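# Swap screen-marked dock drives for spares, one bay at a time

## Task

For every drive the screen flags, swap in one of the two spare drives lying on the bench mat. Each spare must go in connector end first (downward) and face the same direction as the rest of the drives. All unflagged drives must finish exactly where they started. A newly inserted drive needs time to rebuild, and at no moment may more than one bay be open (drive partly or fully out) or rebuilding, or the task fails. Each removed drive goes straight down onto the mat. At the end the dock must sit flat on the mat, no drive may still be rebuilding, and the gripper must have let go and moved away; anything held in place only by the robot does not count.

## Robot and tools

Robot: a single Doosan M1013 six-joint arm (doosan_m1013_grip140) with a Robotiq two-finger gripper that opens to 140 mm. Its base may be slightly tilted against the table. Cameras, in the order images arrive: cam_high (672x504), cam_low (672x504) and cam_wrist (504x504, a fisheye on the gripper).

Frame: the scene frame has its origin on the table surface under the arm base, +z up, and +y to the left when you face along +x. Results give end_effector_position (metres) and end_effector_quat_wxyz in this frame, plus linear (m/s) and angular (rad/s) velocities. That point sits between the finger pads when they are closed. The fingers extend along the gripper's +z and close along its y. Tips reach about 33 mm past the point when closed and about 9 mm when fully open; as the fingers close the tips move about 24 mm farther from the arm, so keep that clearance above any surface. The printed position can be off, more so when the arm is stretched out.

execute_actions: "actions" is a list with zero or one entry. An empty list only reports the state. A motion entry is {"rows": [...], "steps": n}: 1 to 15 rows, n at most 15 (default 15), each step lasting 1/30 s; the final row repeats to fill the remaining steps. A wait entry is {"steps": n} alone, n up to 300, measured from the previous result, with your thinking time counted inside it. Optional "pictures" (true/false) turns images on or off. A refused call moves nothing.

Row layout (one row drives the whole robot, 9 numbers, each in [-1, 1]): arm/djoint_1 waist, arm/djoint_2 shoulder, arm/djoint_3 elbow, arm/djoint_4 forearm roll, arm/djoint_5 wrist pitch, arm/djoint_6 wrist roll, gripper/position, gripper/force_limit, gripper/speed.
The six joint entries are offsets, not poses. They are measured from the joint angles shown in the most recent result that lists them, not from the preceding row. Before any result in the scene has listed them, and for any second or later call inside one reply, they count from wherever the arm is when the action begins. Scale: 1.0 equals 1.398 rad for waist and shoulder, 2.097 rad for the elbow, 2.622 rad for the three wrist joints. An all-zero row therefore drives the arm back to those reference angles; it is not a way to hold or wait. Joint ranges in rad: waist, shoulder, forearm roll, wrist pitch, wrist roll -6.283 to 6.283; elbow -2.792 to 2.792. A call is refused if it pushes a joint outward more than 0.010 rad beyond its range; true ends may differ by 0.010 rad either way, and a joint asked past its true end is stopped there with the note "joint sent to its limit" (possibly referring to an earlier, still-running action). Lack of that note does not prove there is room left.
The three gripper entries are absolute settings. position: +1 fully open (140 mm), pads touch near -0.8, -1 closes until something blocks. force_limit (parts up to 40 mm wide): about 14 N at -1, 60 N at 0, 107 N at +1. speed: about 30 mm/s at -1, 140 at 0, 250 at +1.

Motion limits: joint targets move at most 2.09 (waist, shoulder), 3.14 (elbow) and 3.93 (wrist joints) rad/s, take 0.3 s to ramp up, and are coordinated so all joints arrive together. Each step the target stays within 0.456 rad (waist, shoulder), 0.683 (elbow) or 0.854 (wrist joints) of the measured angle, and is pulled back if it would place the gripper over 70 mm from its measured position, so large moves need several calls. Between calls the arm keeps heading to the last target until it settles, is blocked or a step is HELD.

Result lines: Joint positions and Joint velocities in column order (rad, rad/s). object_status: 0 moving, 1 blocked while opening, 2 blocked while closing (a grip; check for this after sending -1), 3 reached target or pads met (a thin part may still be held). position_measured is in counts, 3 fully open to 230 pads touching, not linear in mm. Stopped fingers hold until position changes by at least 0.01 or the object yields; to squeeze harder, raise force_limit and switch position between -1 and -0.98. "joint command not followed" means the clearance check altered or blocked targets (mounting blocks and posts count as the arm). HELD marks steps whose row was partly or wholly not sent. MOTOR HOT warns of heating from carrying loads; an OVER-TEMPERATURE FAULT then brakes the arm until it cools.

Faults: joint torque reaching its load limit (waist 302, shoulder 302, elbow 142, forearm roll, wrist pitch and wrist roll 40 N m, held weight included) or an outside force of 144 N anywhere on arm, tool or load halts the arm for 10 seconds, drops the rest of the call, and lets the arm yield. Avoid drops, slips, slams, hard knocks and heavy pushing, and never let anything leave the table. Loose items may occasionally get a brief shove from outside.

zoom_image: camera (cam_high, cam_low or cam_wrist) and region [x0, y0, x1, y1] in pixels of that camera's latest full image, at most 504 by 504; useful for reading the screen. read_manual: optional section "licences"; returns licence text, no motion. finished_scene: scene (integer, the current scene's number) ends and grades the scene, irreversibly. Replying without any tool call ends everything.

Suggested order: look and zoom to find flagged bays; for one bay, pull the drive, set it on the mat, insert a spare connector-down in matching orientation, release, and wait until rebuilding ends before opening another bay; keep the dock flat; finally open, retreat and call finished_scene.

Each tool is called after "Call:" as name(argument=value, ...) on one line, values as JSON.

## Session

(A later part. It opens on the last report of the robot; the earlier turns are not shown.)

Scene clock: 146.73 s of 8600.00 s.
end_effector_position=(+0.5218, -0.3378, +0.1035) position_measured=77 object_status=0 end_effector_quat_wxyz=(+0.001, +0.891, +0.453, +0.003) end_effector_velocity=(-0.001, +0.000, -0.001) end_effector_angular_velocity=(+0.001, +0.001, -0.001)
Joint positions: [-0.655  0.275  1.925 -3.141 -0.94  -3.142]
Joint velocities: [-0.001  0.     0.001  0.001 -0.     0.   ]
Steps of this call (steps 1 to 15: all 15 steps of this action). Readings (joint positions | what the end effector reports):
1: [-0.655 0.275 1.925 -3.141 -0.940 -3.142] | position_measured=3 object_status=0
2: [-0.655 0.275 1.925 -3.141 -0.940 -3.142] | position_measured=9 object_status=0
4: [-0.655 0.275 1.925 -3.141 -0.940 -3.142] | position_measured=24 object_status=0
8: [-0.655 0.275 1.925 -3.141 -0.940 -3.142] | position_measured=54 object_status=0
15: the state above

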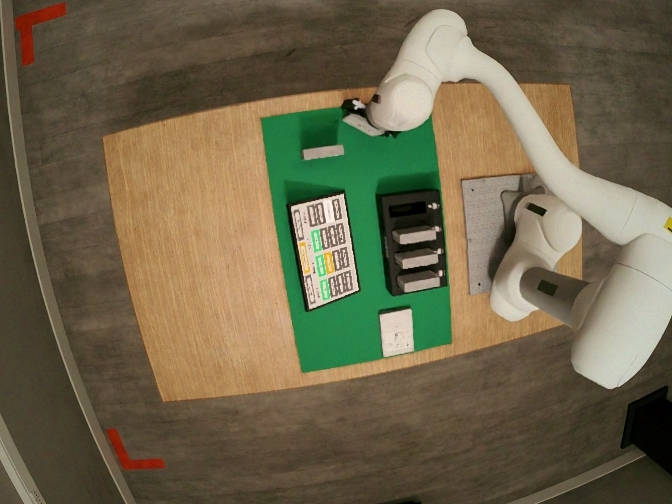

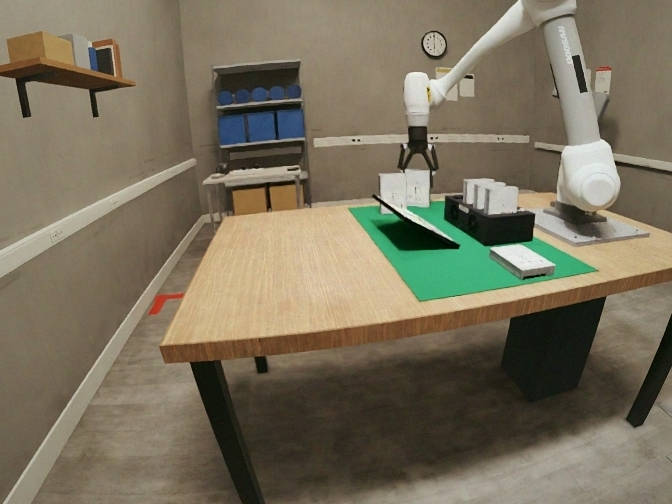

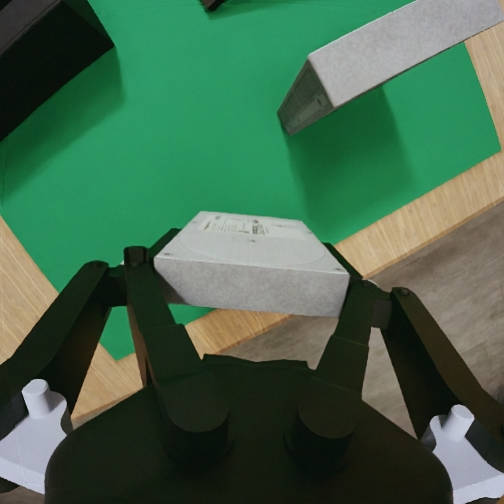

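Call:
execute_actions(actions=[{"rows":[[0,-0.075,-0.06,0,-0.0885,0,-1,0.5,0]],"steps":15}], pictures=false)

Call:
execute_actions(actions=[{"rows":[[0.258,-0.2153,0.129,0,-0.012,-0.1025,-1,0.5,0]],"steps":15}], pictures=false)

Call:
execute_actions(actions=[{"steps":20}], pictures=false)

Call:
execute_actions(actions=[{"rows":[[0,0.029,0.0334,0,0.0427,0,-1,0.5,0]],"steps":15}])

Scene clock: 155.90 s of 8600.00 s.
end_effector_position=(+0.5207, -0.3377, +0.2297) position_measured=77 object_status=2 end_effector_quat_wxyz=(+0.000, +0.891, +0.453, +0.003) end_effector_velocity=(+0.002, +0.001, +0.003) end_effector_angular_velocity=(-0.003, -0.003, +0.003)
Joint positions: [-0.655  0.17   1.8   -3.141 -1.171 -3.142]
Joint velocities: [ 0.003 -0.002 -0.003 -0.    -0.001 -0.   ]
Steps of this call (steps 1 to 15: the robot went on to your last target; steps 16 to 260: nothing new was sent; steps 261 to 275: all 15 steps of this action). Readings (joint positions | what the end effector reports):
261: [-0.655 0.274 1.925 -3.141 -0.941 -3.142] | position_measured=77 object_status=2
262: [-0.655 0.269 1.919 -3.141 -0.953 -3.142] | position_measured=77 object_status=2
264: [-0.655 0.241 1.884 -3.141 -1.017 -3.142] | position_measured=77 object_status=2
268: [-0.655 0.182 1.814 -3.141 -1.145 -3.142] | position_measured=77 object_status=2
275: the state above

Scene clock: 156.40 s of 8600.00 s.
end_effector_position=(+0.4569, -0.1229, +0.2499) position_measured=77 object_status=2 end_effector_quat_wxyz=(+0.000, +0.746, +0.666, +0.003) end_effector_velocity=(-0.242, +0.429, +0.004) end_effector_angular_velocity=(-0.005, -0.002, +1.201)
Joint positions: [-0.359 -0.077  2.021 -3.141 -1.197 -3.362]
Joint velocities: [ 0.691 -0.577  0.517 -0.    -0.061 -0.51 ]
Steps of this call (steps 1 to 15: all 15 steps of this action). Readings (joint positions | what the end effector reports):
1: [-0.654 0.169 1.800 -3.141 -1.172 -3.142] | position_measured=77 object_status=2
2: [-0.648 0.164 1.805 -3.141 -1.172 -3.147] | position_measured=77 object_status=2
4: [-0.613 0.135 1.832 -3.141 -1.175 -3.174] | position_measured=77 object_status=2
8: [-0.521 0.059 1.900 -3.141 -1.183 -3.242] | position_measured=77 object_status=2
15: the state above

Scene clock: 157.07 s of 8600.00 s.
end_effector_position=(+0.4327, -0.0841, +0.2493) position_measured=77 object_status=2 end_effector_quat_wxyz=(+0.000, +0.707, +0.707, +0.003) end_effector_velocity=(-0.000, -0.000, -0.000) end_effector_angular_velocity=(-0.002, +0.001, +0.001)
Joint positions: [-0.294 -0.131  2.07  -3.141 -1.203 -3.411]
Joint velocities: [ 0.     0.     0.    -0.002  0.     0.   ]
Steps of this call (steps 1 to 20: the robot went on to your last target). Readings (joint positions | what the end effector reports):
1: [-0.337 -0.095 2.038 -3.141 -1.199 -3.379] | position_measured=77 object_status=2
2: [-0.318 -0.111 2.052 -3.141 -1.201 -3.393] | position_measured=77 object_status=2
4: [-0.297 -0.129 2.068 -3.141 -1.203 -3.409] | position_measured=77 object_status=2
8: [-0.294 -0.131 2.070 -3.141 -1.203 -3.411] | position_measured=77 object_status=2
20: the state above

Scene clock: 157.57 s of 8600.00 s.
end_effector_position=(+0.4330, -0.0840, +0.1958) position_measured=77 object_status=2 end_effector_quat_wxyz=(+0.001, +0.707, +0.707, +0.003) end_effector_velocity=(+0.000, -0.000, +0.000) end_effector_angular_velocity=(-0.000, -0.000, -0.001)
Joint positions: [-0.294 -0.09   2.14  -3.141 -1.091 -3.411]
Joint velocities: [-0.001  0.    -0.001 -0.    -0.     0.001]
Steps of this call (steps 1 to 15: all 15 steps of this action). Readings (joint positions | what the end effector reports):
1: [-0.294 -0.131 2.071 -3.141 -1.202 -3.411] | position_measured=77 object_status=2
2: [-0.294 -0.127 2.078 -3.141 -1.190 -3.411] | position_measured=77 object_status=2
4: [-0.294 -0.105 2.115 -3.141 -1.131 -3.411] | position_measured=77 object_status=2
8: [-0.294 -0.091 2.140 -3.141 -1.092 -3.411] | position_measured=77 object_status=2
15: the state above

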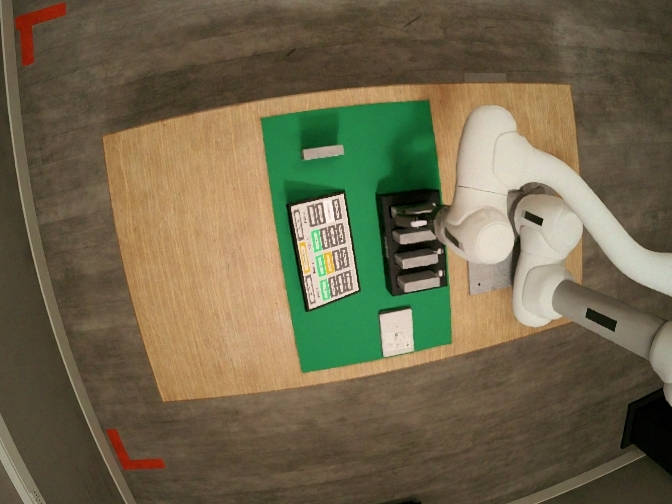

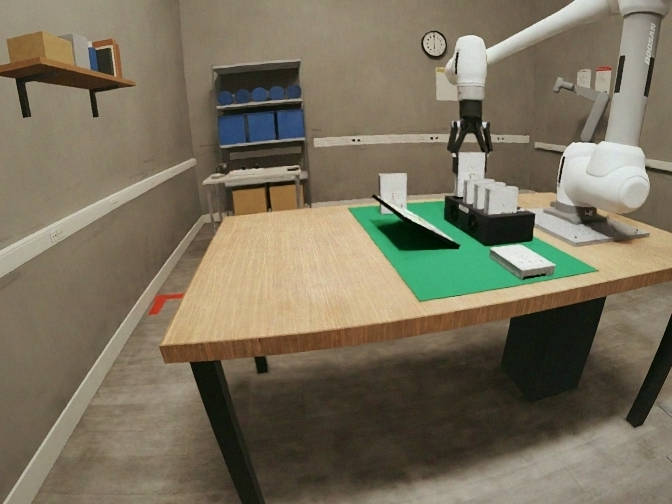

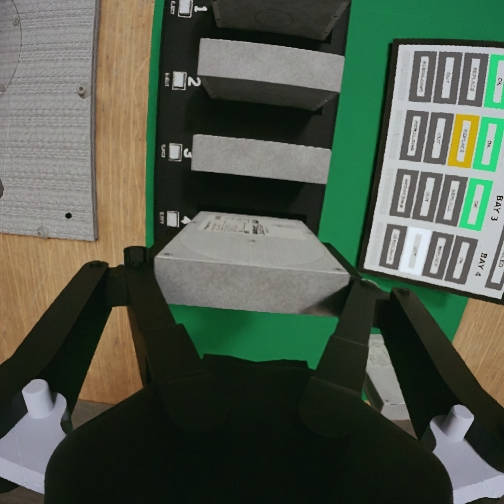

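Down 16 mm slowly to test entry.

Call:
execute_actions(actions=[{"rows":[[0,0.002,0.002,0,0.0026,0,-1,0.5,0],[0,0.002,0.002,0,0.0026,0,-1,0.5,0],[0,0.004,0.004,0,0.0052,0,-1,0.5,0],[0,0.004,0.004,0,0.0052,0,-1,0.5,0],[0,0.006,0.006,0,0.0078,0,-1,0.5,0],[0,0.006,0.006,0,0.0078,0,-1,0.5,0],[0,0.008,0.0078,0,0.0104,0,-1,0.5,0],[0,0.008,0.0078,0,0.0104,0,-1,0.5,0],[0,0.01,0.0095,0,0.013,0,-1,0.5,0]],"steps":15}])

Scene clock: 162.70 s of 8600.00 s.
end_effector_position=(+0.4327, -0.0839, +0.1799) position_measured=77 object_status=2 end_effector_quat_wxyz=(+0.001, +0.707, +0.707, +0.003) end_effector_velocity=(-0.001, +0.001, -0.001) end_effector_angular_velocity=(-0.000, +0.001, +0.001)
Joint positions: [-0.294 -0.076  2.16  -3.141 -1.057 -3.411]
Joint velocities: [ 0.001  0.     0.002 -0.001  0.002  0.001]
Steps of this call (steps 1 to 15: the robot went on to your last target; steps 16 to 139: nothing new was sent; steps 140 to 154: all 15 steps of this action). Readings (joint positions | what the end effector reports):
140: [-0.294 -0.090 2.141 -3.141 -1.090 -3.411] | position_measured=77 object_status=2
141: [-0.294 -0.089 2.142 -3.141 -1.087 -3.411] | position_measured=77 object_status=2
143: [-0.294 -0.086 2.146 -3.141 -1.081 -3.411] | position_measured=77 object_status=2
147: [-0.294 -0.081 2.154 -3.141 -1.068 -3.411] | position_measured=77 object_status=2
154: the state above

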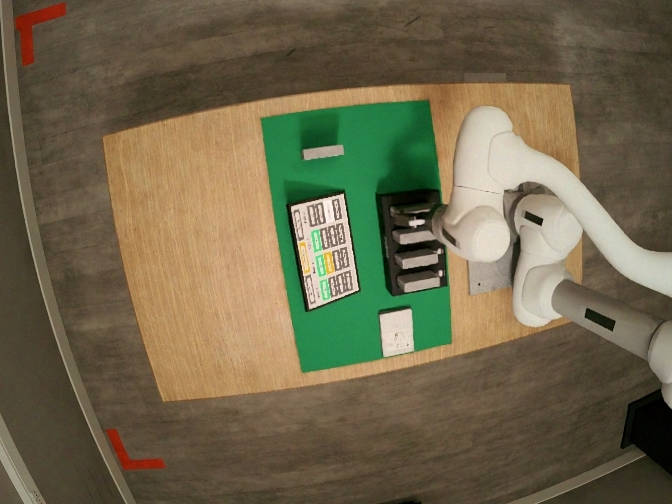

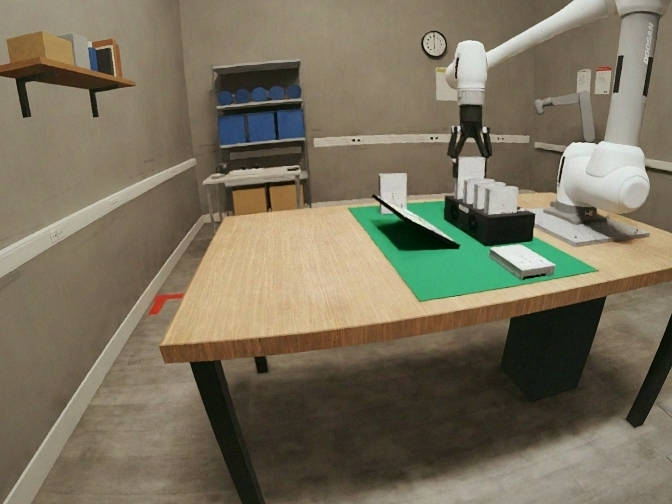

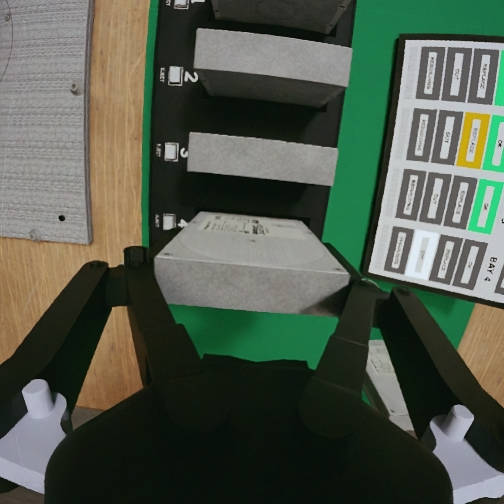

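Call:
execute_actions(actions=[{"rows":[[0,0.01,0.008,0,0.0117,0,-1,0.5,0],[0,0.01,0.008,0,0.0117,0,-1,0.5,0],[0,0.01,0.008,0,0.0117,0,-1,0.5,0],[0,0.02,0.0153,0,0.023,0,-1,0.5,0],[0,0.02,0.0153,0,0.023,0,-1,0.5,0],[0,0.02,0.0153,0,0.023,0,-1,0.5,0],[0,0.0305,0.0224,0,0.0343,0,-1,0.5,0],[0,0.0305,0.0224,0,0.0343,0,-1,0.5,0],[0,0.0305,0.0224,0,0.0343,0,-1,0.5,0],[0,0.0415,0.029,0,0.0454,0,-1,0.5,0]],"steps":15}], pictures=false)

Call:
execute_actions(actions=[{"rows":[[0,0.003,0.0017,0,0.003,0,-1,0.5,0],[0,0.003,0.0017,0,0.003,0,-1,0.5,0],[0,0.003,0.0017,0,0.003,0,-1,0.5,0],[0,0.006,0.0034,0,0.006,0,-1,0.5,0],[0,0.006,0.0034,0,0.006,0,-1,0.5,0],[0,0.006,0.0034,0,0.006,0,-1,0.5,0],[0,0.009,0.005,0,0.0088,0,-1,0.5,0]],"steps":15}])

Scene clock: 168.80 s of 8600.00 s.
end_effector_position=(+0.4330, -0.0838, +0.1261) position_measured=77 object_status=2 end_effector_quat_wxyz=(+0.001, +0.707, +0.707, +0.003) end_effector_velocity=(+0.005, -0.002, -0.003) end_effector_angular_velocity=(-0.003, -0.013, -0.001)
Joint positions: [-0.294 -0.019  2.22  -3.141 -0.939 -3.411]
Joint velocities: [-0.     0.005  0.002  0.     0.021  0.001]
Steps of this call (steps 1 to 15: the robot went on to your last target; steps 16 to 168: nothing new was sent; steps 169 to 183: all 15 steps of this action). Readings (joint positions | what the end effector reports):
169: [-0.294 -0.076 2.161 -3.141 -1.055 -3.411] | position_measured=77 object_status=2
170: [-0.294 -0.071 2.166 -3.141 -1.045 -3.411] | position_measured=77 object_status=2
172: [-0.294 -0.063 2.176 -3.141 -1.028 -3.411] | position_measured=77 object_status=2
176: [-0.294 -0.044 2.197 -3.141 -0.986 -3.411] | position_measured=77 object_status=2
183: the state above

Scene clock: 169.30 s of 8600.00 s.
end_effector_position=(+0.4330, -0.0837, +0.1158) position_measured=77 object_status=2 end_effector_quat_wxyz=(+0.001, +0.707, +0.707, +0.003) end_effector_velocity=(+0.001, -0.000, +0.001) end_effector_angular_velocity=(-0.001, -0.003, -0.001)
Joint positions: [-0.294 -0.006  2.231 -3.141 -0.916 -3.411]
Joint velocities: [-0.     0.    -0.001  0.     0.001  0.001]
Steps of this call (steps 1 to 15: all 15 steps of this action). Readings (joint positions | what the end effector reports):
1: [-0.294 -0.018 2.221 -3.141 -0.938 -3.411] | position_measured=77 object_status=2
2: [-0.294 -0.017 2.222 -3.141 -0.934 -3.411] | position_measured=77 object_status=2
4: [-0.294 -0.015 2.224 -3.141 -0.931 -3.411] | position_measured=77 object_status=2
8: [-0.294 -0.008 2.229 -3.141 -0.919 -3.411] | position_measured=77 object_status=2
15: the state above

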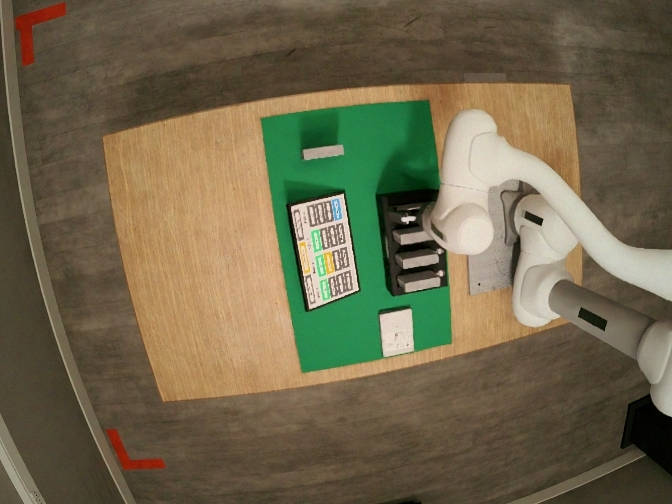

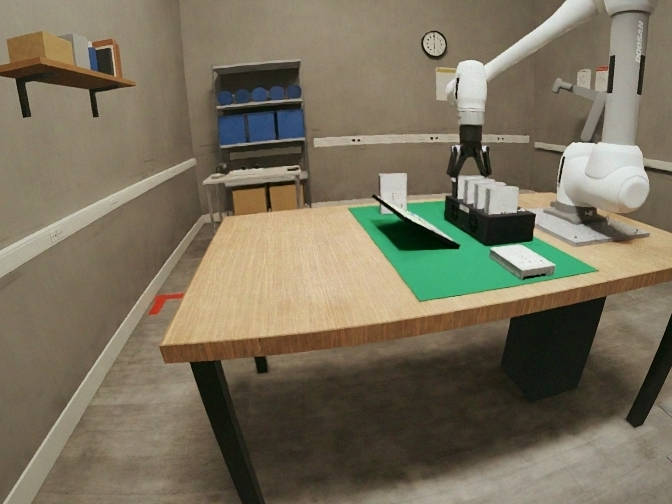

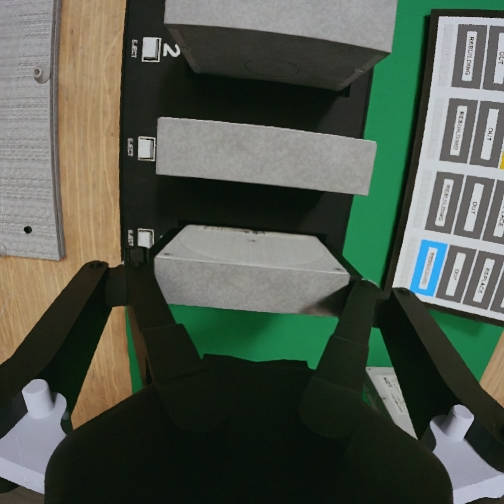

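Call:
execute_actions(actions=[{"rows":[[0,0,0,0,0,0,0.7,0.5,0]],"steps":10}], pictures=false)

Call:
execute_actions(actions=[{"rows":[[0,-0.0895,-0.0768,0,-0.11,0,0.7,0.5,0]],"steps":15}], pictures=false)

Call:
execute_actions(actions=[{"rows":[[0.498,0.107,-0.067,0,0.004,0.9,1,0.5,0]],"steps":15}], pictures=false)

Call:
execute_actions(actions=[{"steps":30}], pictures=false)

Call:
execute_actions(actions=[{"rows":[[0,0,0,0,0,0.5625,1,0.5,0]],"steps":15}], pictures=false)

Call:
execute_actions(actions=[{"steps":12}])

Scene clock: 178.93 s of 8600.00 s.
end_effector_position=(+0.4332, -0.0838, +0.1159) position_measured=41 object_status=0 end_effector_quat_wxyz=(+0.001, +0.707, +0.707, +0.003) end_effector_velocity=(-0.003, +0.001, -0.002) end_effector_angular_velocity=(+0.002, +0.004, +0.001)
Joint positions: [-0.294 -0.006  2.231 -3.141 -0.915 -3.411]
Joint velocities: [ 0.001 -0.     0.004  0.001 -0.001 -0.001]
Steps of this call (steps 1 to 15: the robot went on to your last target; steps 16 to 279: nothing new was sent; steps 280 to 289: all 10 steps of this action). Readings (joint positions | what the end effector reports):
280: [-0.294 -0.006 2.231 -3.141 -0.916 -3.411] | position_measured=77 object_status=0
281: [-0.294 -0.006 2.231 -3.141 -0.915 -3.411] | position_measured=77 object_status=0
283: [-0.294 -0.006 2.231 -3.141 -0.915 -3.411] | position_measured=56 object_status=0
287: [-0.294 -0.006 2.231 -3.141 -0.915 -3.411] | position_measured=41 object_status=0
289: the state above

Scene clock: 179.43 s of 8600.00 s.
end_effector_position=(+0.4324, -0.0840, +0.2495) position_measured=41 object_status=3 end_effector_quat_wxyz=(+0.000, +0.707, +0.707, +0.002) end_effector_velocity=(+0.001, -0.000, +0.003) end_effector_angular_velocity=(-0.001, -0.003, +0.000)
Joint positions: [-0.294 -0.131  2.07  -3.141 -1.204 -3.411]
Joint velocities: [ 0.    -0.002 -0.004 -0.001 -0.003  0.   ]
Steps of this call (steps 1 to 15: all 15 steps of this action). Readings (joint positions | what the end effector reports):
1: [-0.294 -0.007 2.231 -3.141 -0.917 -3.411] | position_measured=41 object_status=0
2: [-0.294 -0.012 2.224 -3.141 -0.929 -3.411] | position_measured=41 object_status=0
4: [-0.294 -0.040 2.187 -3.141 -0.995 -3.411] | position_measured=41 object_status=3
8: [-0.294 -0.108 2.101 -3.141 -1.149 -3.411] | position_measured=41 object_status=3
15: the state above

Scene clock: 179.93 s of 8600.00 s.
end_effector_position=(+0.4887, +0.0897, +0.2518) position_measured=3 object_status=3 end_effector_quat_wxyz=(-0.000, +0.821, +0.572, +0.002) end_effector_velocity=(+0.015, +0.417, +0.001) end_effector_angular_velocity=(+0.004, +0.000, -1.102)
Joint positions: [ 0.088 -0.037  1.983 -3.141 -1.197 -2.675]
Joint velocities: [ 0.83   0.147 -0.14   0.     0.011  1.932]
Steps of this call (steps 1 to 15: all 15 steps of this action). Readings (joint positions | what the end effector reports):
1: [-0.293 -0.131 2.070 -3.141 -1.204 -3.409] | position_measured=41 object_status=0
2: [-0.287 -0.129 2.068 -3.141 -1.204 -3.397] | position_measured=35 object_status=0
4: [-0.252 -0.116 2.057 -3.141 -1.203 -3.331] | position_measured=20 object_status=0
8: [-0.125 -0.079 2.022 -3.141 -1.200 -3.094] | position_measured=3 object_status=0
15: the state above

Scene clock: 180.93 s of 8600.00 s.
end_effector_position=(+0.4680, +0.2512, +0.2509) position_measured=3 object_status=3 end_effector_quat_wxyz=(-0.002, +0.999, -0.046, +0.002) end_effector_velocity=(-0.000, +0.000, -0.000) end_effector_angular_velocity=(-0.000, +0.001, -0.000)
Joint positions: [ 0.402  0.018  1.93  -3.141 -1.193 -1.051]
Joint velocities: [ 0. -0.  0.  0. -0.  0.]
Steps of this call (steps 1 to 30: the robot went on to your last target). Readings (joint positions | what the end effector reports):
1: [0.115 -0.033 1.978 -3.141 -1.197 -2.608] | position_measured=3 object_status=3
2: [0.142 -0.028 1.973 -3.141 -1.197 -2.537] | position_measured=3 object_status=3
4: [0.193 -0.019 1.965 -3.141 -1.196 -2.382] | position_measured=3 object_status=3
8: [0.283 -0.003 1.950 -3.141 -1.195 -2.005] | position_measured=3 object_status=3
30: the state above

Scene clock: 181.43 s of 8600.00 s.
end_effector_position=(+0.4680, +0.2512, +0.2509) position_measured=3 object_status=3 end_effector_quat_wxyz=(-0.003, +0.799, -0.601, +0.001) end_effector_velocity=(+0.000, +0.001, +0.001) end_effector_angular_velocity=(+0.013, +0.006, -2.598)
Joint positions: [ 0.402  0.018  1.93  -3.141 -1.193  0.145]
Joint velocities: [ 0.002 -0.    -0.001  0.     0.     2.599]
Steps of this call (steps 1 to 15: all 15 steps of this action). Readings (joint positions | what the end effector reports):
1: [0.402 0.018 1.930 -3.141 -1.193 -1.050] | position_measured=3 object_status=3
2: [0.402 0.018 1.930 -3.141 -1.193 -1.038] | position_measured=3 object_status=3
4: [0.402 0.018 1.930 -3.141 -1.193 -0.971] | position_measured=3 object_status=3
8: [0.402 0.018 1.930 -3.141 -1.193 -0.664] | position_measured=3 object_status=3
15: the state above

Scene clock: 181.83 s of 8600.00 s.
end_effector_position=(+0.4680, +0.2512, +0.2509) position_measured=3 object_status=3 end_effector_quat_wxyz=(-0.003, +0.708, -0.706, +0.001) end_effector_velocity=(-0.000, +0.001, -0.000) end_effector_angular_velocity=(+0.000, -0.000, +0.002)
Joint positions: [ 0.402  0.018  1.93  -3.141 -1.193  0.423]
Joint velocities: [ 0.002  0.    -0.     0.     0.    -0.   ]
Steps of this call (steps 1 to 12: the robot went on to your last target). Readings (joint positions | what the end effector reports):
1: [0.402 0.018 1.930 -3.141 -1.193 0.227] | position_measured=3 object_status=3
2: [0.402 0.018 1.930 -3.141 -1.193 0.294] | position_measured=3 object_status=3
4: [0.402 0.018 1.930 -3.141 -1.193 0.386] | position_measured=3 object_status=3
8: [0.402 0.018 1.930 -3.141 -1.193 0.423] | position_measured=3 object_status=3
12: the state above

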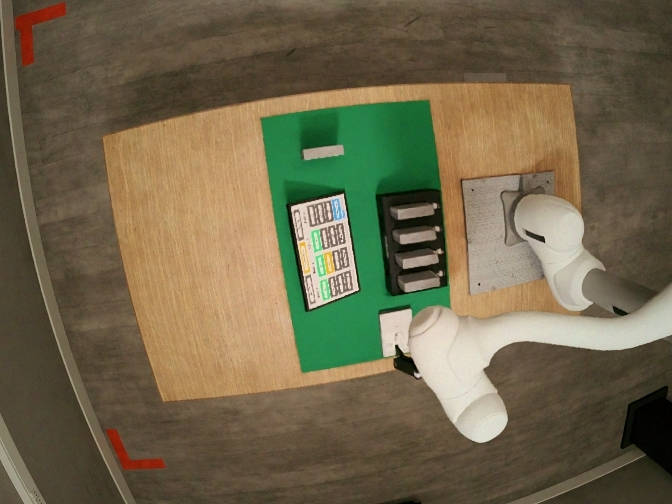

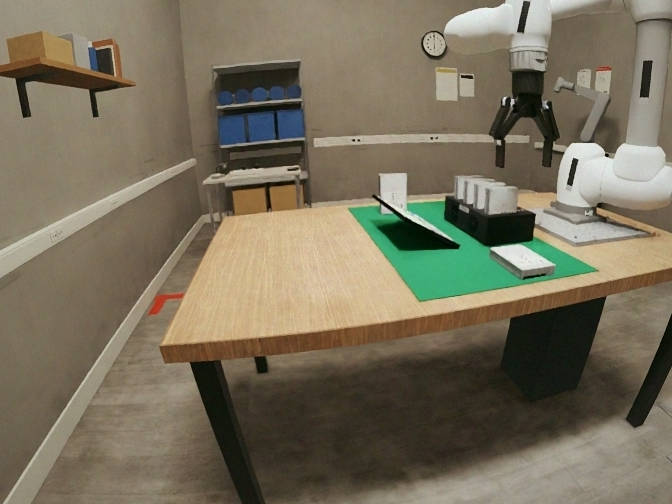

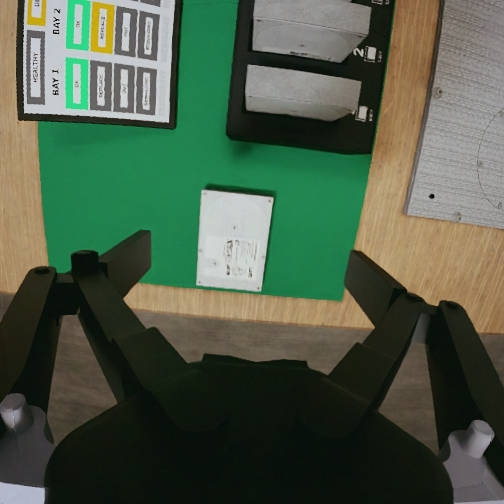

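Call:
execute_actions(actions=[{"rows":[[0.006,0.1237,0.0545,0,0.1095,0.003,1,0.5,0]],"steps":15}], pictures=false)

Call:
execute_actions(actions=[{"steps":6}])

Scene clock: 187.23 s of 8600.00 s.
end_effector_position=(+0.4910, +0.2668, +0.1013) position_measured=3 object_status=3 end_effector_quat_wxyz=(-0.003, +0.709, -0.706, +0.001) end_effector_velocity=(-0.001, -0.000, -0.003) end_effector_angular_velocity=(-0.001, +0.001, -0.000)
Joint positions: [ 0.411  0.191  2.044 -3.141 -0.906  0.431]
Joint velocities: [-0.     0.003  0.003 -0.     0.005  0.   ]
Steps of this call (steps 1 to 30: the robot went on to your last target; steps 31 to 147: nothing new was sent; steps 148 to 162: all 15 steps of this action). Readings (joint positions | what the end effector reports):
148: [0.402 0.019 1.930 -3.141 -1.192 0.423] | position_measured=3 object_status=3
149: [0.403 0.025 1.933 -3.141 -1.181 0.423] | position_measured=3 object_status=3
151: [0.404 0.060 1.957 -3.141 -1.123 0.425] | position_measured=3 object_status=3
155: [0.408 0.143 2.012 -3.141 -0.986 0.429] | position_measured=3 object_status=3
162: the state above

Scene clock: 187.43 s of 8600.00 s.
end_effector_position=(+0.4909, +0.2667, +0.1010) position_measured=3 object_status=3 end_effector_quat_wxyz=(-0.003, +0.709, -0.706, +0.001) end_effector_velocity=(+0.000, -0.001, -0.000) end_effector_angular_velocity=(-0.002, +0.000, -0.001)
Joint positions: [ 0.411  0.191  2.044 -3.141 -0.906  0.431]
Joint velocities: [-0.001  0.     0.    -0.002 -0.     0.001]
Steps of this call (steps 1 to 6: the robot went on to your last target). Readings (joint positions | what the end effector reports):
1: [0.411 0.191 2.044 -3.141 -0.906 0.431] | position_measured=3 object_status=3
2: [0.411 0.191 2.044 -3.141 -0.906 0.431] | position_measured=3 object_status=3
4: [0.411 0.191 2.044 -3.141 -0.906 0.431] | position_measured=3 object_status=3
6: the state above

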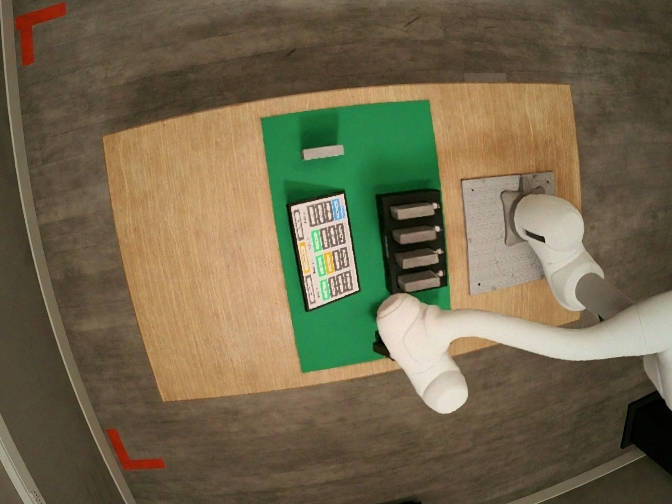

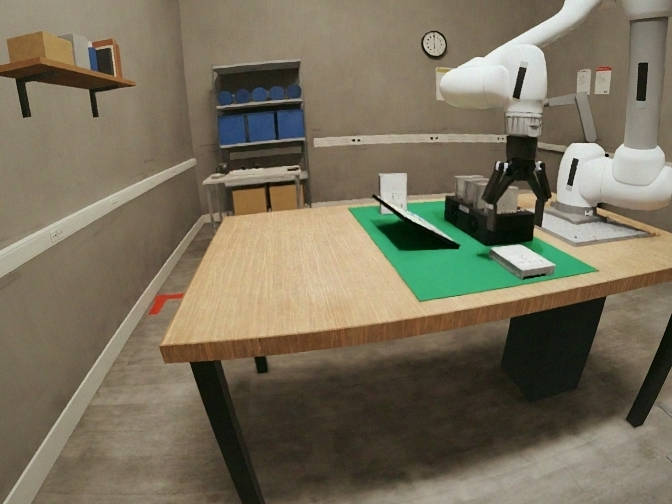

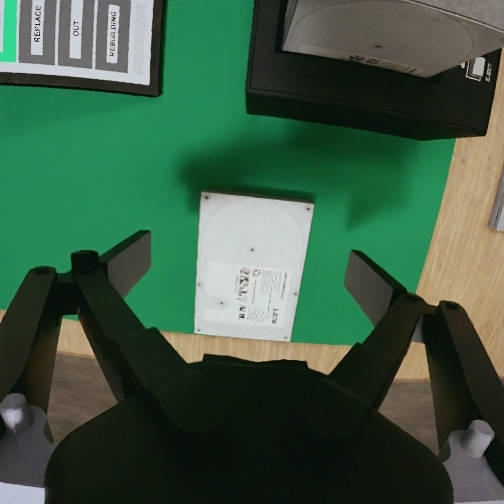

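Call:
execute_actions(actions=[{"rows":[[0.002,0.065,0.0283,0,0.0572,0,1,0.6,0]],"steps":15}], pictures=false)

Call:
execute_actions(actions=[{"rows":[[0,0,0,0,0,0,-1,0.6,0]],"steps":15}])

Scene clock: 192.77 s of 8600.00 s.
end_effector_position=(+0.4888, +0.2675, +0.0259) position_measured=3 object_status=3 end_effector_quat_wxyz=(-0.003, +0.710, -0.705, +0.001) end_effector_velocity=(-0.003, -0.001, -0.002) end_effector_angular_velocity=(-0.001, +0.004, +0.001)
Joint positions: [ 0.414  0.282  2.103 -3.141 -0.756  0.431]
Joint velocities: [ 0.001  0.001  0.003  0.001  0.    -0.001]
Steps of this call (steps 1 to 15: the robot went on to your last target; steps 16 to 145: nothing new was sent; steps 146 to 160: all 15 steps of this action). Readings (joint positions | what the end effector reports):
146: [0.411 0.192 2.044 -3.141 -0.905 0.431] | position_measured=3 object_status=3
147: [0.411 0.198 2.048 -3.141 -0.894 0.431] | position_measured=3 object_status=3
149: [0.412 0.233 2.071 -3.141 -0.836 0.431] | position_measured=3 object_status=3
153: [0.413 0.282 2.103 -3.141 -0.758 0.431] | position_measured=3 object_status=3
160: the state above

Scene clock: 193.27 s of 8600.00 s.
end_effector_position=(+0.4888, +0.2675, +0.0259) position_measured=79 object_status=0 end_effector_quat_wxyz=(-0.003, +0.710, -0.705, +0.001) end_effector_velocity=(-0.000, +0.000, +0.000) end_effector_angular_velocity=(+0.001, +0.000, +0.002)
Joint positions: [ 0.414  0.282  2.103 -3.141 -0.756  0.431]
Joint velocities: [ 0.    -0.     0.     0.001 -0.    -0.002]
Steps of this call (steps 1 to 15: all 15 steps of this action). Readings (joint positions | what the end effector reports):
1: [0.414 0.282 2.103 -3.141 -0.756 0.431] | position_measured=3 object_status=0
2: [0.414 0.282 2.103 -3.141 -0.756 0.431] | position_measured=9 object_status=0
4: [0.414 0.282 2.103 -3.141 -0.756 0.431] | position_measured=24 object_status=0
8: [0.414 0.282 2.103 -3.141 -0.756 0.431] | position_measured=54 object_status=0
15: the state above

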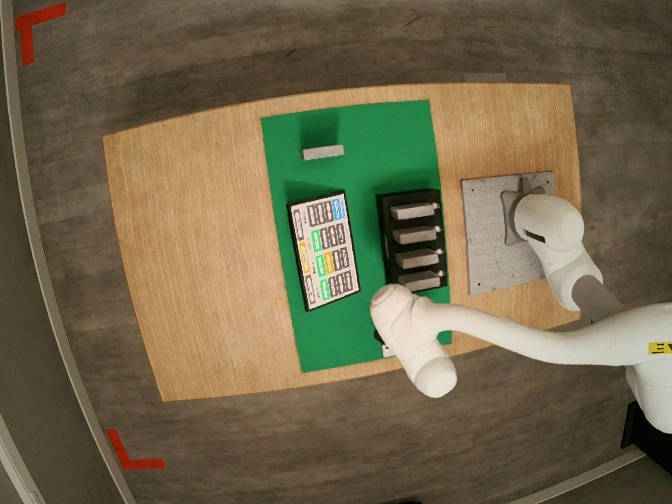

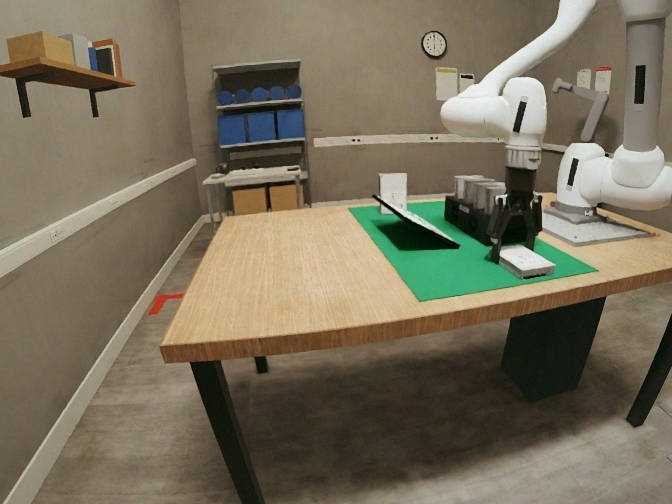

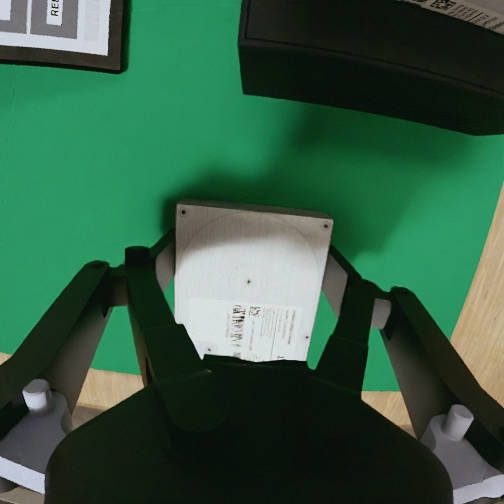

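Call:
execute_actions(actions=[{"rows":[[0,-0.189,-0.0825,0,-0.1667,0,-1,0.6,0]],"steps":15}], pictures=false)

Call:
execute_actions(actions=[{"steps":15}], pictures=false)

Call:
execute_actions(actions=[{"rows":[[-0.7825,0,0,0,0,-0.7635,-1,0.6,0]],"steps":15}], pictures=false)

Call:
execute_actions(actions=[{"steps":50}], pictures=false)

Call:
execute_actions(actions=[{"rows":[[0,0.03,0.05,0,0.493,0,-1,0.6,0]],"steps":15}], pictures=false)

Call:
execute_actions(actions=[{"steps":35}])

Scene clock: 202.37 s of 8600.00 s.
end_effector_position=(+0.4668, +0.2572, +0.2447) position_measured=79 object_status=2 end_effector_quat_wxyz=(-0.003, +0.710, -0.705, +0.001) end_effector_velocity=(-0.061, -0.028, +0.218) end_effector_angular_velocity=(+0.003, -0.007, +0.001)
Joint positions: [ 0.413  0.025  1.935 -3.141 -1.181  0.431]
Joint velocities: [ 0.    -0.252 -0.163 -0.001 -0.408 -0.   ]
Steps of this call (steps 1 to 15: the robot went on to your last target; steps 16 to 258: nothing new was sent; steps 259 to 273: all 15 steps of this action). Readings (joint positions | what the end effector reports):
259: [0.414 0.282 2.103 -3.141 -0.757 0.431] | position_measured=79 object_status=2
260: [0.414 0.276 2.099 -3.141 -0.768 0.431] | position_measured=79 object_status=2
262: [0.413 0.241 2.076 -3.141 -0.826 0.431] | position_measured=79 object_status=2
266: [0.413 0.154 2.019 -3.141 -0.969 0.431] | position_measured=79 object_status=2
273: the state above

Scene clock: 202.87 s of 8600.00 s.
end_effector_position=(+0.4648, +0.2562, +0.2509) position_measured=79 object_status=2 end_effector_quat_wxyz=(-0.003, +0.710, -0.705, +0.001) end_effector_velocity=(+0.000, +0.001, +0.001) end_effector_angular_velocity=(+0.002, -0.001, +0.002)
Joint positions: [ 0.414  0.018  1.93  -3.141 -1.193  0.431]
Joint velocities: [ 0.001 -0.    -0.001  0.002  0.    -0.001]
Steps of this call (steps 1 to 15: the robot went on to your last target). Readings (joint positions | what the end effector reports):
1: [0.413 0.019 1.931 -3.141 -1.190 0.431] | position_measured=79 object_status=2
2: [0.413 0.018 1.931 -3.141 -1.192 0.431] | position_measured=79 object_status=2
4: [0.413 0.018 1.931 -3.141 -1.193 0.431] | position_measured=79 object_status=2
8: [0.414 0.018 1.930 -3.141 -1.193 0.431] | position_measured=79 object_status=2
15: the state above

Scene clock: 203.37 s of 8600.00 s.
end_effector_position=(+0.5259, +0.0717, +0.2508) position_measured=79 object_status=2 end_effector_quat_wxyz=(-0.003, +0.814, -0.582, +0.001) end_effector_velocity=(+0.062, -0.457, -0.001) end_effector_angular_velocity=(-0.004, -0.002, +0.749)
Joint positions: [ 0.046  0.018  1.93  -3.141 -1.193 -0.259]
Joint velocities: [-0.866 -0.     0.001  0.     0.    -1.615]
Steps of this call (steps 1 to 15: all 15 steps of this action). Readings (joint positions | what the end effector reports):
1: [0.413 0.018 1.930 -3.141 -1.193 0.430] | position_measured=79 object_status=2
2: [0.407 0.018 1.930 -3.141 -1.193 0.417] | position_measured=79 object_status=2
4: [0.372 0.018 1.930 -3.141 -1.193 0.351] | position_measured=79 object_status=2
8: [0.252 0.018 1.930 -3.141 -1.193 0.126] | position_measured=79 object_status=2
15: the state above

Scene clock: 205.03 s of 8600.00 s.
end_effector_position=(+0.4408, -0.2966, +0.2495) position_measured=79 object_status=2 end_effector_quat_wxyz=(-0.002, +0.947, -0.322, +0.002) end_effector_velocity=(+0.001, -0.000, +0.001) end_effector_angular_velocity=(-0.000, -0.001, +0.000)
Joint positions: [-0.68   0.018  1.93  -3.141 -1.193 -1.571]
Joint velocities: [-0.     0.    -0.001  0.     0.    -0.   ]
Steps of this call (steps 1 to 45: the robot went on to your last target; steps 46 to 50: nothing new was sent). Readings (joint positions | what the end effector reports):
1: [0.017 0.018 1.930 -3.141 -1.193 -0.314] | position_measured=79 object_status=2
2: [-0.013 0.018 1.930 -3.141 -1.193 -0.369] | position_measured=79 object_status=2
4: [-0.071 0.018 1.930 -3.141 -1.193 -0.479] | position_measured=79 object_status=2
8: [-0.189 0.018 1.930 -3.141 -1.193 -0.699] | position_measured=79 object_status=2
50: the state above
The arm was judged still, so your last target was given up. Only a new action makes it travel on or press farther. Fingers that are still opening or closing keep moving.

Scene clock: 205.53 s of 8600.00 s.
end_effector_position=(+0.5922, -0.4133, +0.2664) position_measured=79 object_status=2 end_effector_quat_wxyz=(+0.098, +0.899, -0.307, +0.295) end_effector_velocity=(+0.322, -0.250, +0.225) end_effector_angular_velocity=(-0.955, -1.241, -0.009)
Joint positions: [-0.68   0.044  1.996 -3.141 -0.471 -1.571]
Joint velocities: [-0.     0.048  0.117  0.     1.73  -0.   ]
Steps of this call (steps 1 to 15: all 15 steps of this action). Readings (joint positions | what the end effector reports):
1: [-0.680 0.018 1.930 -3.141 -1.192 -1.571] | position_measured=79 object_status=2
2: [-0.680 0.018 1.932 -3.141 -1.180 -1.571] | position_measured=79 object_status=2
4: [-0.680 0.022 1.940 -3.141 -1.113 -1.571] | position_measured=79 object_status=2
8: [-0.680 0.032 1.966 -3.141 -0.878 -1.571] | position_measured=79 object_status=2
15: the state above

Scene clock: 206.70 s of 8600.00 s.
end_effector_position=(+0.6725, -0.4758, +0.3708) position_measured=79 object_status=2 end_effector_quat_wxyz=(+0.173, +0.794, -0.272, +0.515) end_effector_velocity=(+0.001, -0.001, +0.003) end_effector_angular_velocity=(-0.002, -0.003, -0.000)
Joint positions: [-0.68   0.06   2.035 -3.141  0.099 -1.571]
Joint velocities: [-0.    -0.    -0.003  0.     0.    -0.   ]
Steps of this call (steps 1 to 30: the robot went on to your last target; steps 31 to 35: nothing new was sent). Readings (joint positions | what the end effector reports):
1: [-0.680 0.046 2.000 -3.141 -0.412 -1.571] | position_measured=79 object_status=2
2: [-0.680 0.047 2.004 -3.141 -0.352 -1.571] | position_measured=79 object_status=2
4: [-0.680 0.051 2.012 -3.141 -0.233 -1.571] | position_measured=79 object_status=2
8: [-0.680 0.057 2.028 -3.141 -0.000 -1.571] | position_measured=79 object_status=2
35: the state above
The arm was judged still, so your last target was given up. Only a new action makes it travel on or press farther. Fingers that are still opening or closing keep moving.

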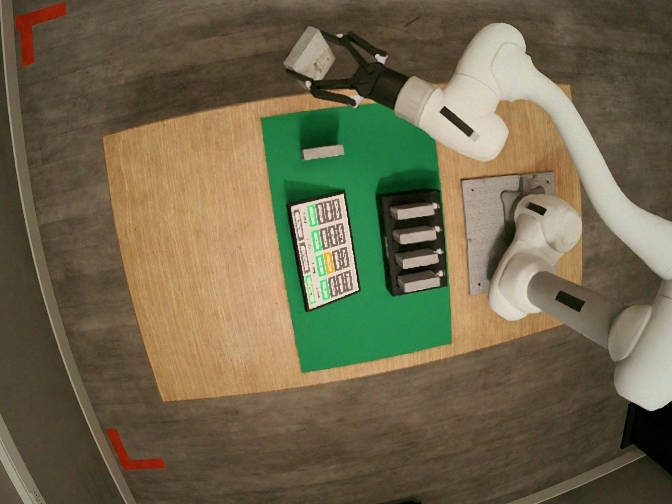

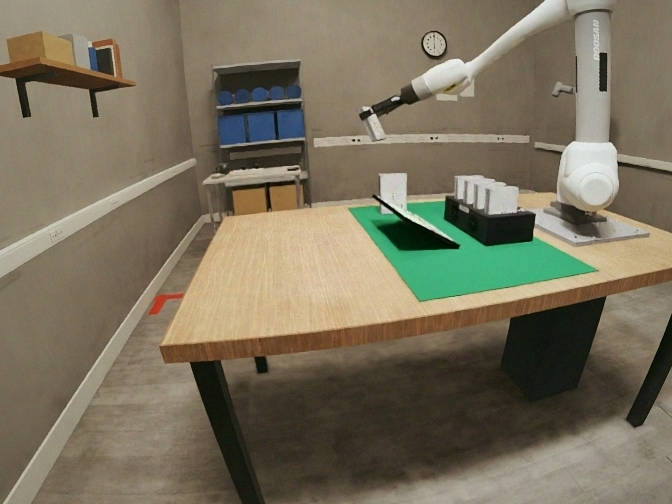

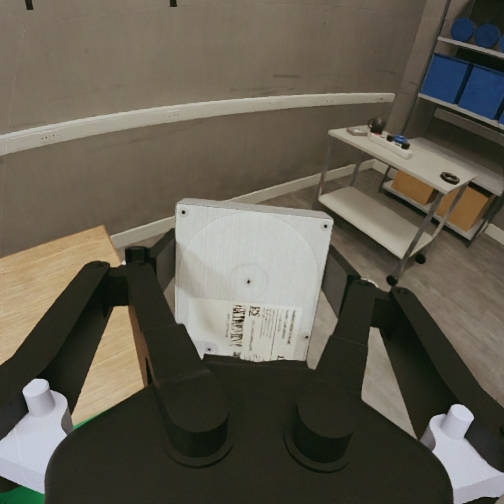

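Call:
execute_actions(actions=[{"rows":[[0.018,0.0594,0.313,0,0.4435,0,-1,0.6,0]],"steps":15}], pictures=false)

Call:
execute_actions(actions=[{"steps":25}], pictures=false)

Call:
execute_actions(actions=[{"rows":[[0,0.334,0.007,0,0.184,0,-1,0.6,0]],"steps":15}], pictures=false)

Call:
execute_actions(actions=[{"steps":15}])

Call:
zoom_image(camera="cam_low", region=[370,150,470,225])

Scene clock: 220.33 s of 8600.00 s.
end_effector_position=(+0.5723, -0.3833, +0.2482) position_measured=79 object_status=2 end_effector_quat_wxyz=(+0.200, +0.726, -0.242, +0.612) end_effector_velocity=(-0.316, +0.267, -0.067) end_effector_angular_velocity=(-0.486, -0.654, +0.033)
Joint positions: [-0.663  0.116  2.482 -3.141  0.852 -1.571]
Joint velocities: [0.037 0.126 0.996 0.    1.937 0.001]
Steps of this call (steps 1 to 394: nothing new was sent; steps 395 to 409: all 15 steps of this action). Readings (joint positions | what the end effector reports):
395: [-0.680 0.060 2.036 -3.141 0.101 -1.571] | position_measured=79 object_status=2
396: [-0.680 0.061 2.044 -3.141 0.113 -1.571] | position_measured=79 object_status=2
398: [-0.678 0.067 2.095 -3.141 0.179 -1.571] | position_measured=79 object_status=2
402: [-0.673 0.085 2.233 -3.141 0.381 -1.571] | position_measured=79 object_status=2
409: the state above

Scene clock: 221.17 s of 8600.00 s.
end_effector_position=(+0.4956, -0.3205, +0.2486) position_measured=79 object_status=2 end_effector_quat_wxyz=(+0.218, +0.671, -0.221, +0.673) end_effector_velocity=(+0.000, -0.001, +0.000) end_effector_angular_velocity=(+0.000, -0.001, -0.001)
Joint positions: [-0.655  0.143  2.692 -3.141  1.262 -1.571]
Joint velocities: [-0.001  0.    -0.001 -0.    -0.     0.001]
Steps of this call (steps 1 to 25: the robot went on to your last target). Readings (joint positions | what the end effector reports):
1: [-0.662 0.120 2.515 -3.141 0.917 -1.571] | position_measured=79 object_status=2
2: [-0.661 0.125 2.547 -3.141 0.981 -1.571] | position_measured=79 object_status=2
4: [-0.658 0.132 2.610 -3.141 1.103 -1.571] | position_measured=79 object_status=2
8: [-0.655 0.142 2.687 -3.141 1.253 -1.571] | position_measured=79 object_status=2
25: the state above

Scene clock: 221.67 s of 8600.00 s.
end_effector_position=(+0.4974, -0.3211, +0.1290) position_measured=79 object_status=2 end_effector_quat_wxyz=(+0.218, +0.671, -0.221, +0.673) end_effector_velocity=(-0.018, +0.015, -0.106) end_effector_angular_velocity=(+0.003, +0.004, +0.002)
Joint positions: [-0.655  0.596  2.706 -3.141  1.73  -1.571]
Joint velocities: [ 0.002  0.408  0.013 -0.     0.417  0.   ]
Steps of this call (steps 1 to 15: all 15 steps of this action). Readings (joint positions | what the end effector reports):
1: [-0.655 0.144 2.692 -3.141 1.263 -1.571] | position_measured=79 object_status=2
2: [-0.655 0.150 2.692 -3.141 1.270 -1.571] | position_measured=79 object_status=2
4: [-0.655 0.185 2.693 -3.141 1.307 -1.571] | position_measured=79 object_status=2
8: [-0.655 0.345 2.698 -3.141 1.473 -1.571] | position_measured=79 object_status=2
15: the state above

Scene clock: 222.17 s of 8600.00 s.
end_effector_position=(+0.4968, -0.3207, +0.1257) position_measured=79 object_status=2 end_effector_quat_wxyz=(+0.218, +0.671, -0.221, +0.673) end_effector_velocity=(-0.000, +0.001, -0.000) end_effector_angular_velocity=(+0.001, +0.001, +0.001)
Joint positions: [-0.655  0.61   2.706 -3.141  1.744 -1.571]
Joint velocities: [ 0.     0.     0.001 -0.001 -0.     0.   ]
Steps of this call (steps 1 to 15: the robot went on to your last target). Readings (joint positions | what the end effector reports):
1: [-0.655 0.606 2.706 -3.141 1.740 -1.571] | position_measured=79 object_status=2
2: [-0.655 0.609 2.706 -3.141 1.743 -1.571] | position_measured=79 object_status=2
4: [-0.655 0.609 2.706 -3.141 1.744 -1.571] | position_measured=79 object_status=2
8: [-0.655 0.610 2.706 -3.141 1.744 -1.571] | position_measured=79 object_status=2
15: the state above

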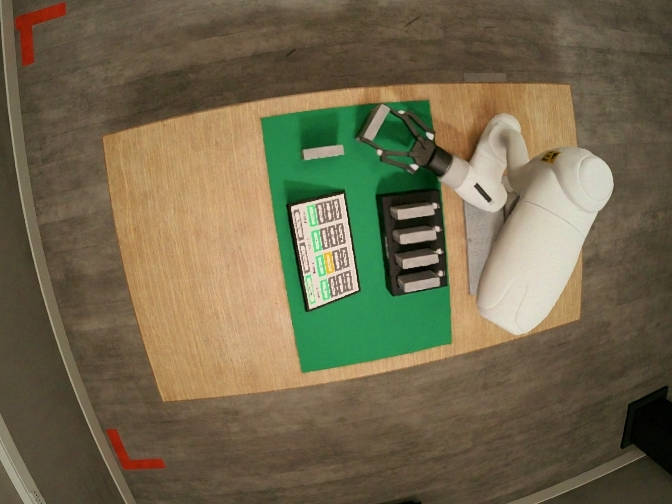

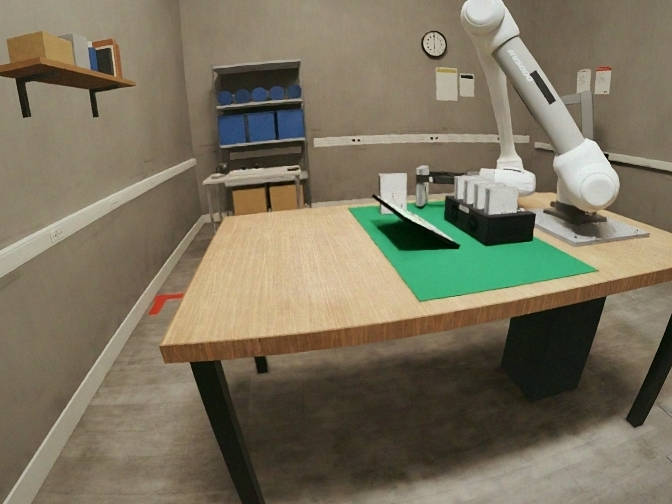

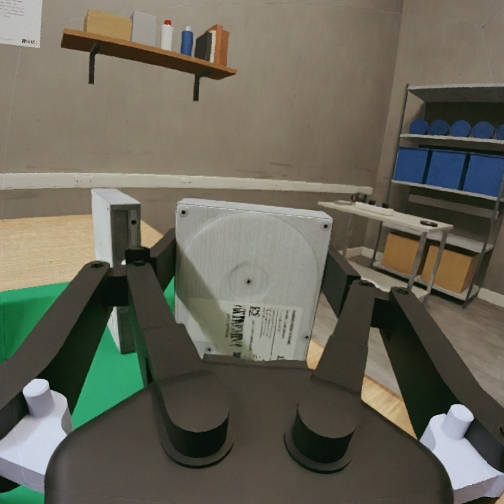

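Region (370, 150, 470, 225) of cam_low's 672x504 image, scaled by 5.040, with more detail than that image has; it fills the top 378 rows of this view, and the rest is white.

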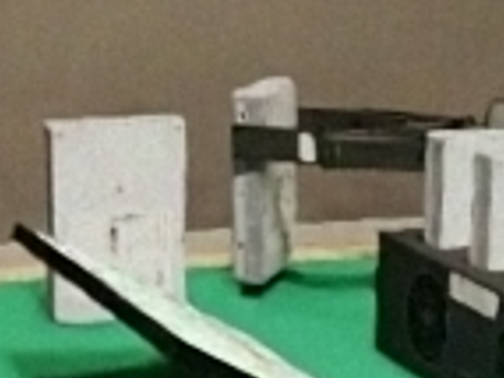

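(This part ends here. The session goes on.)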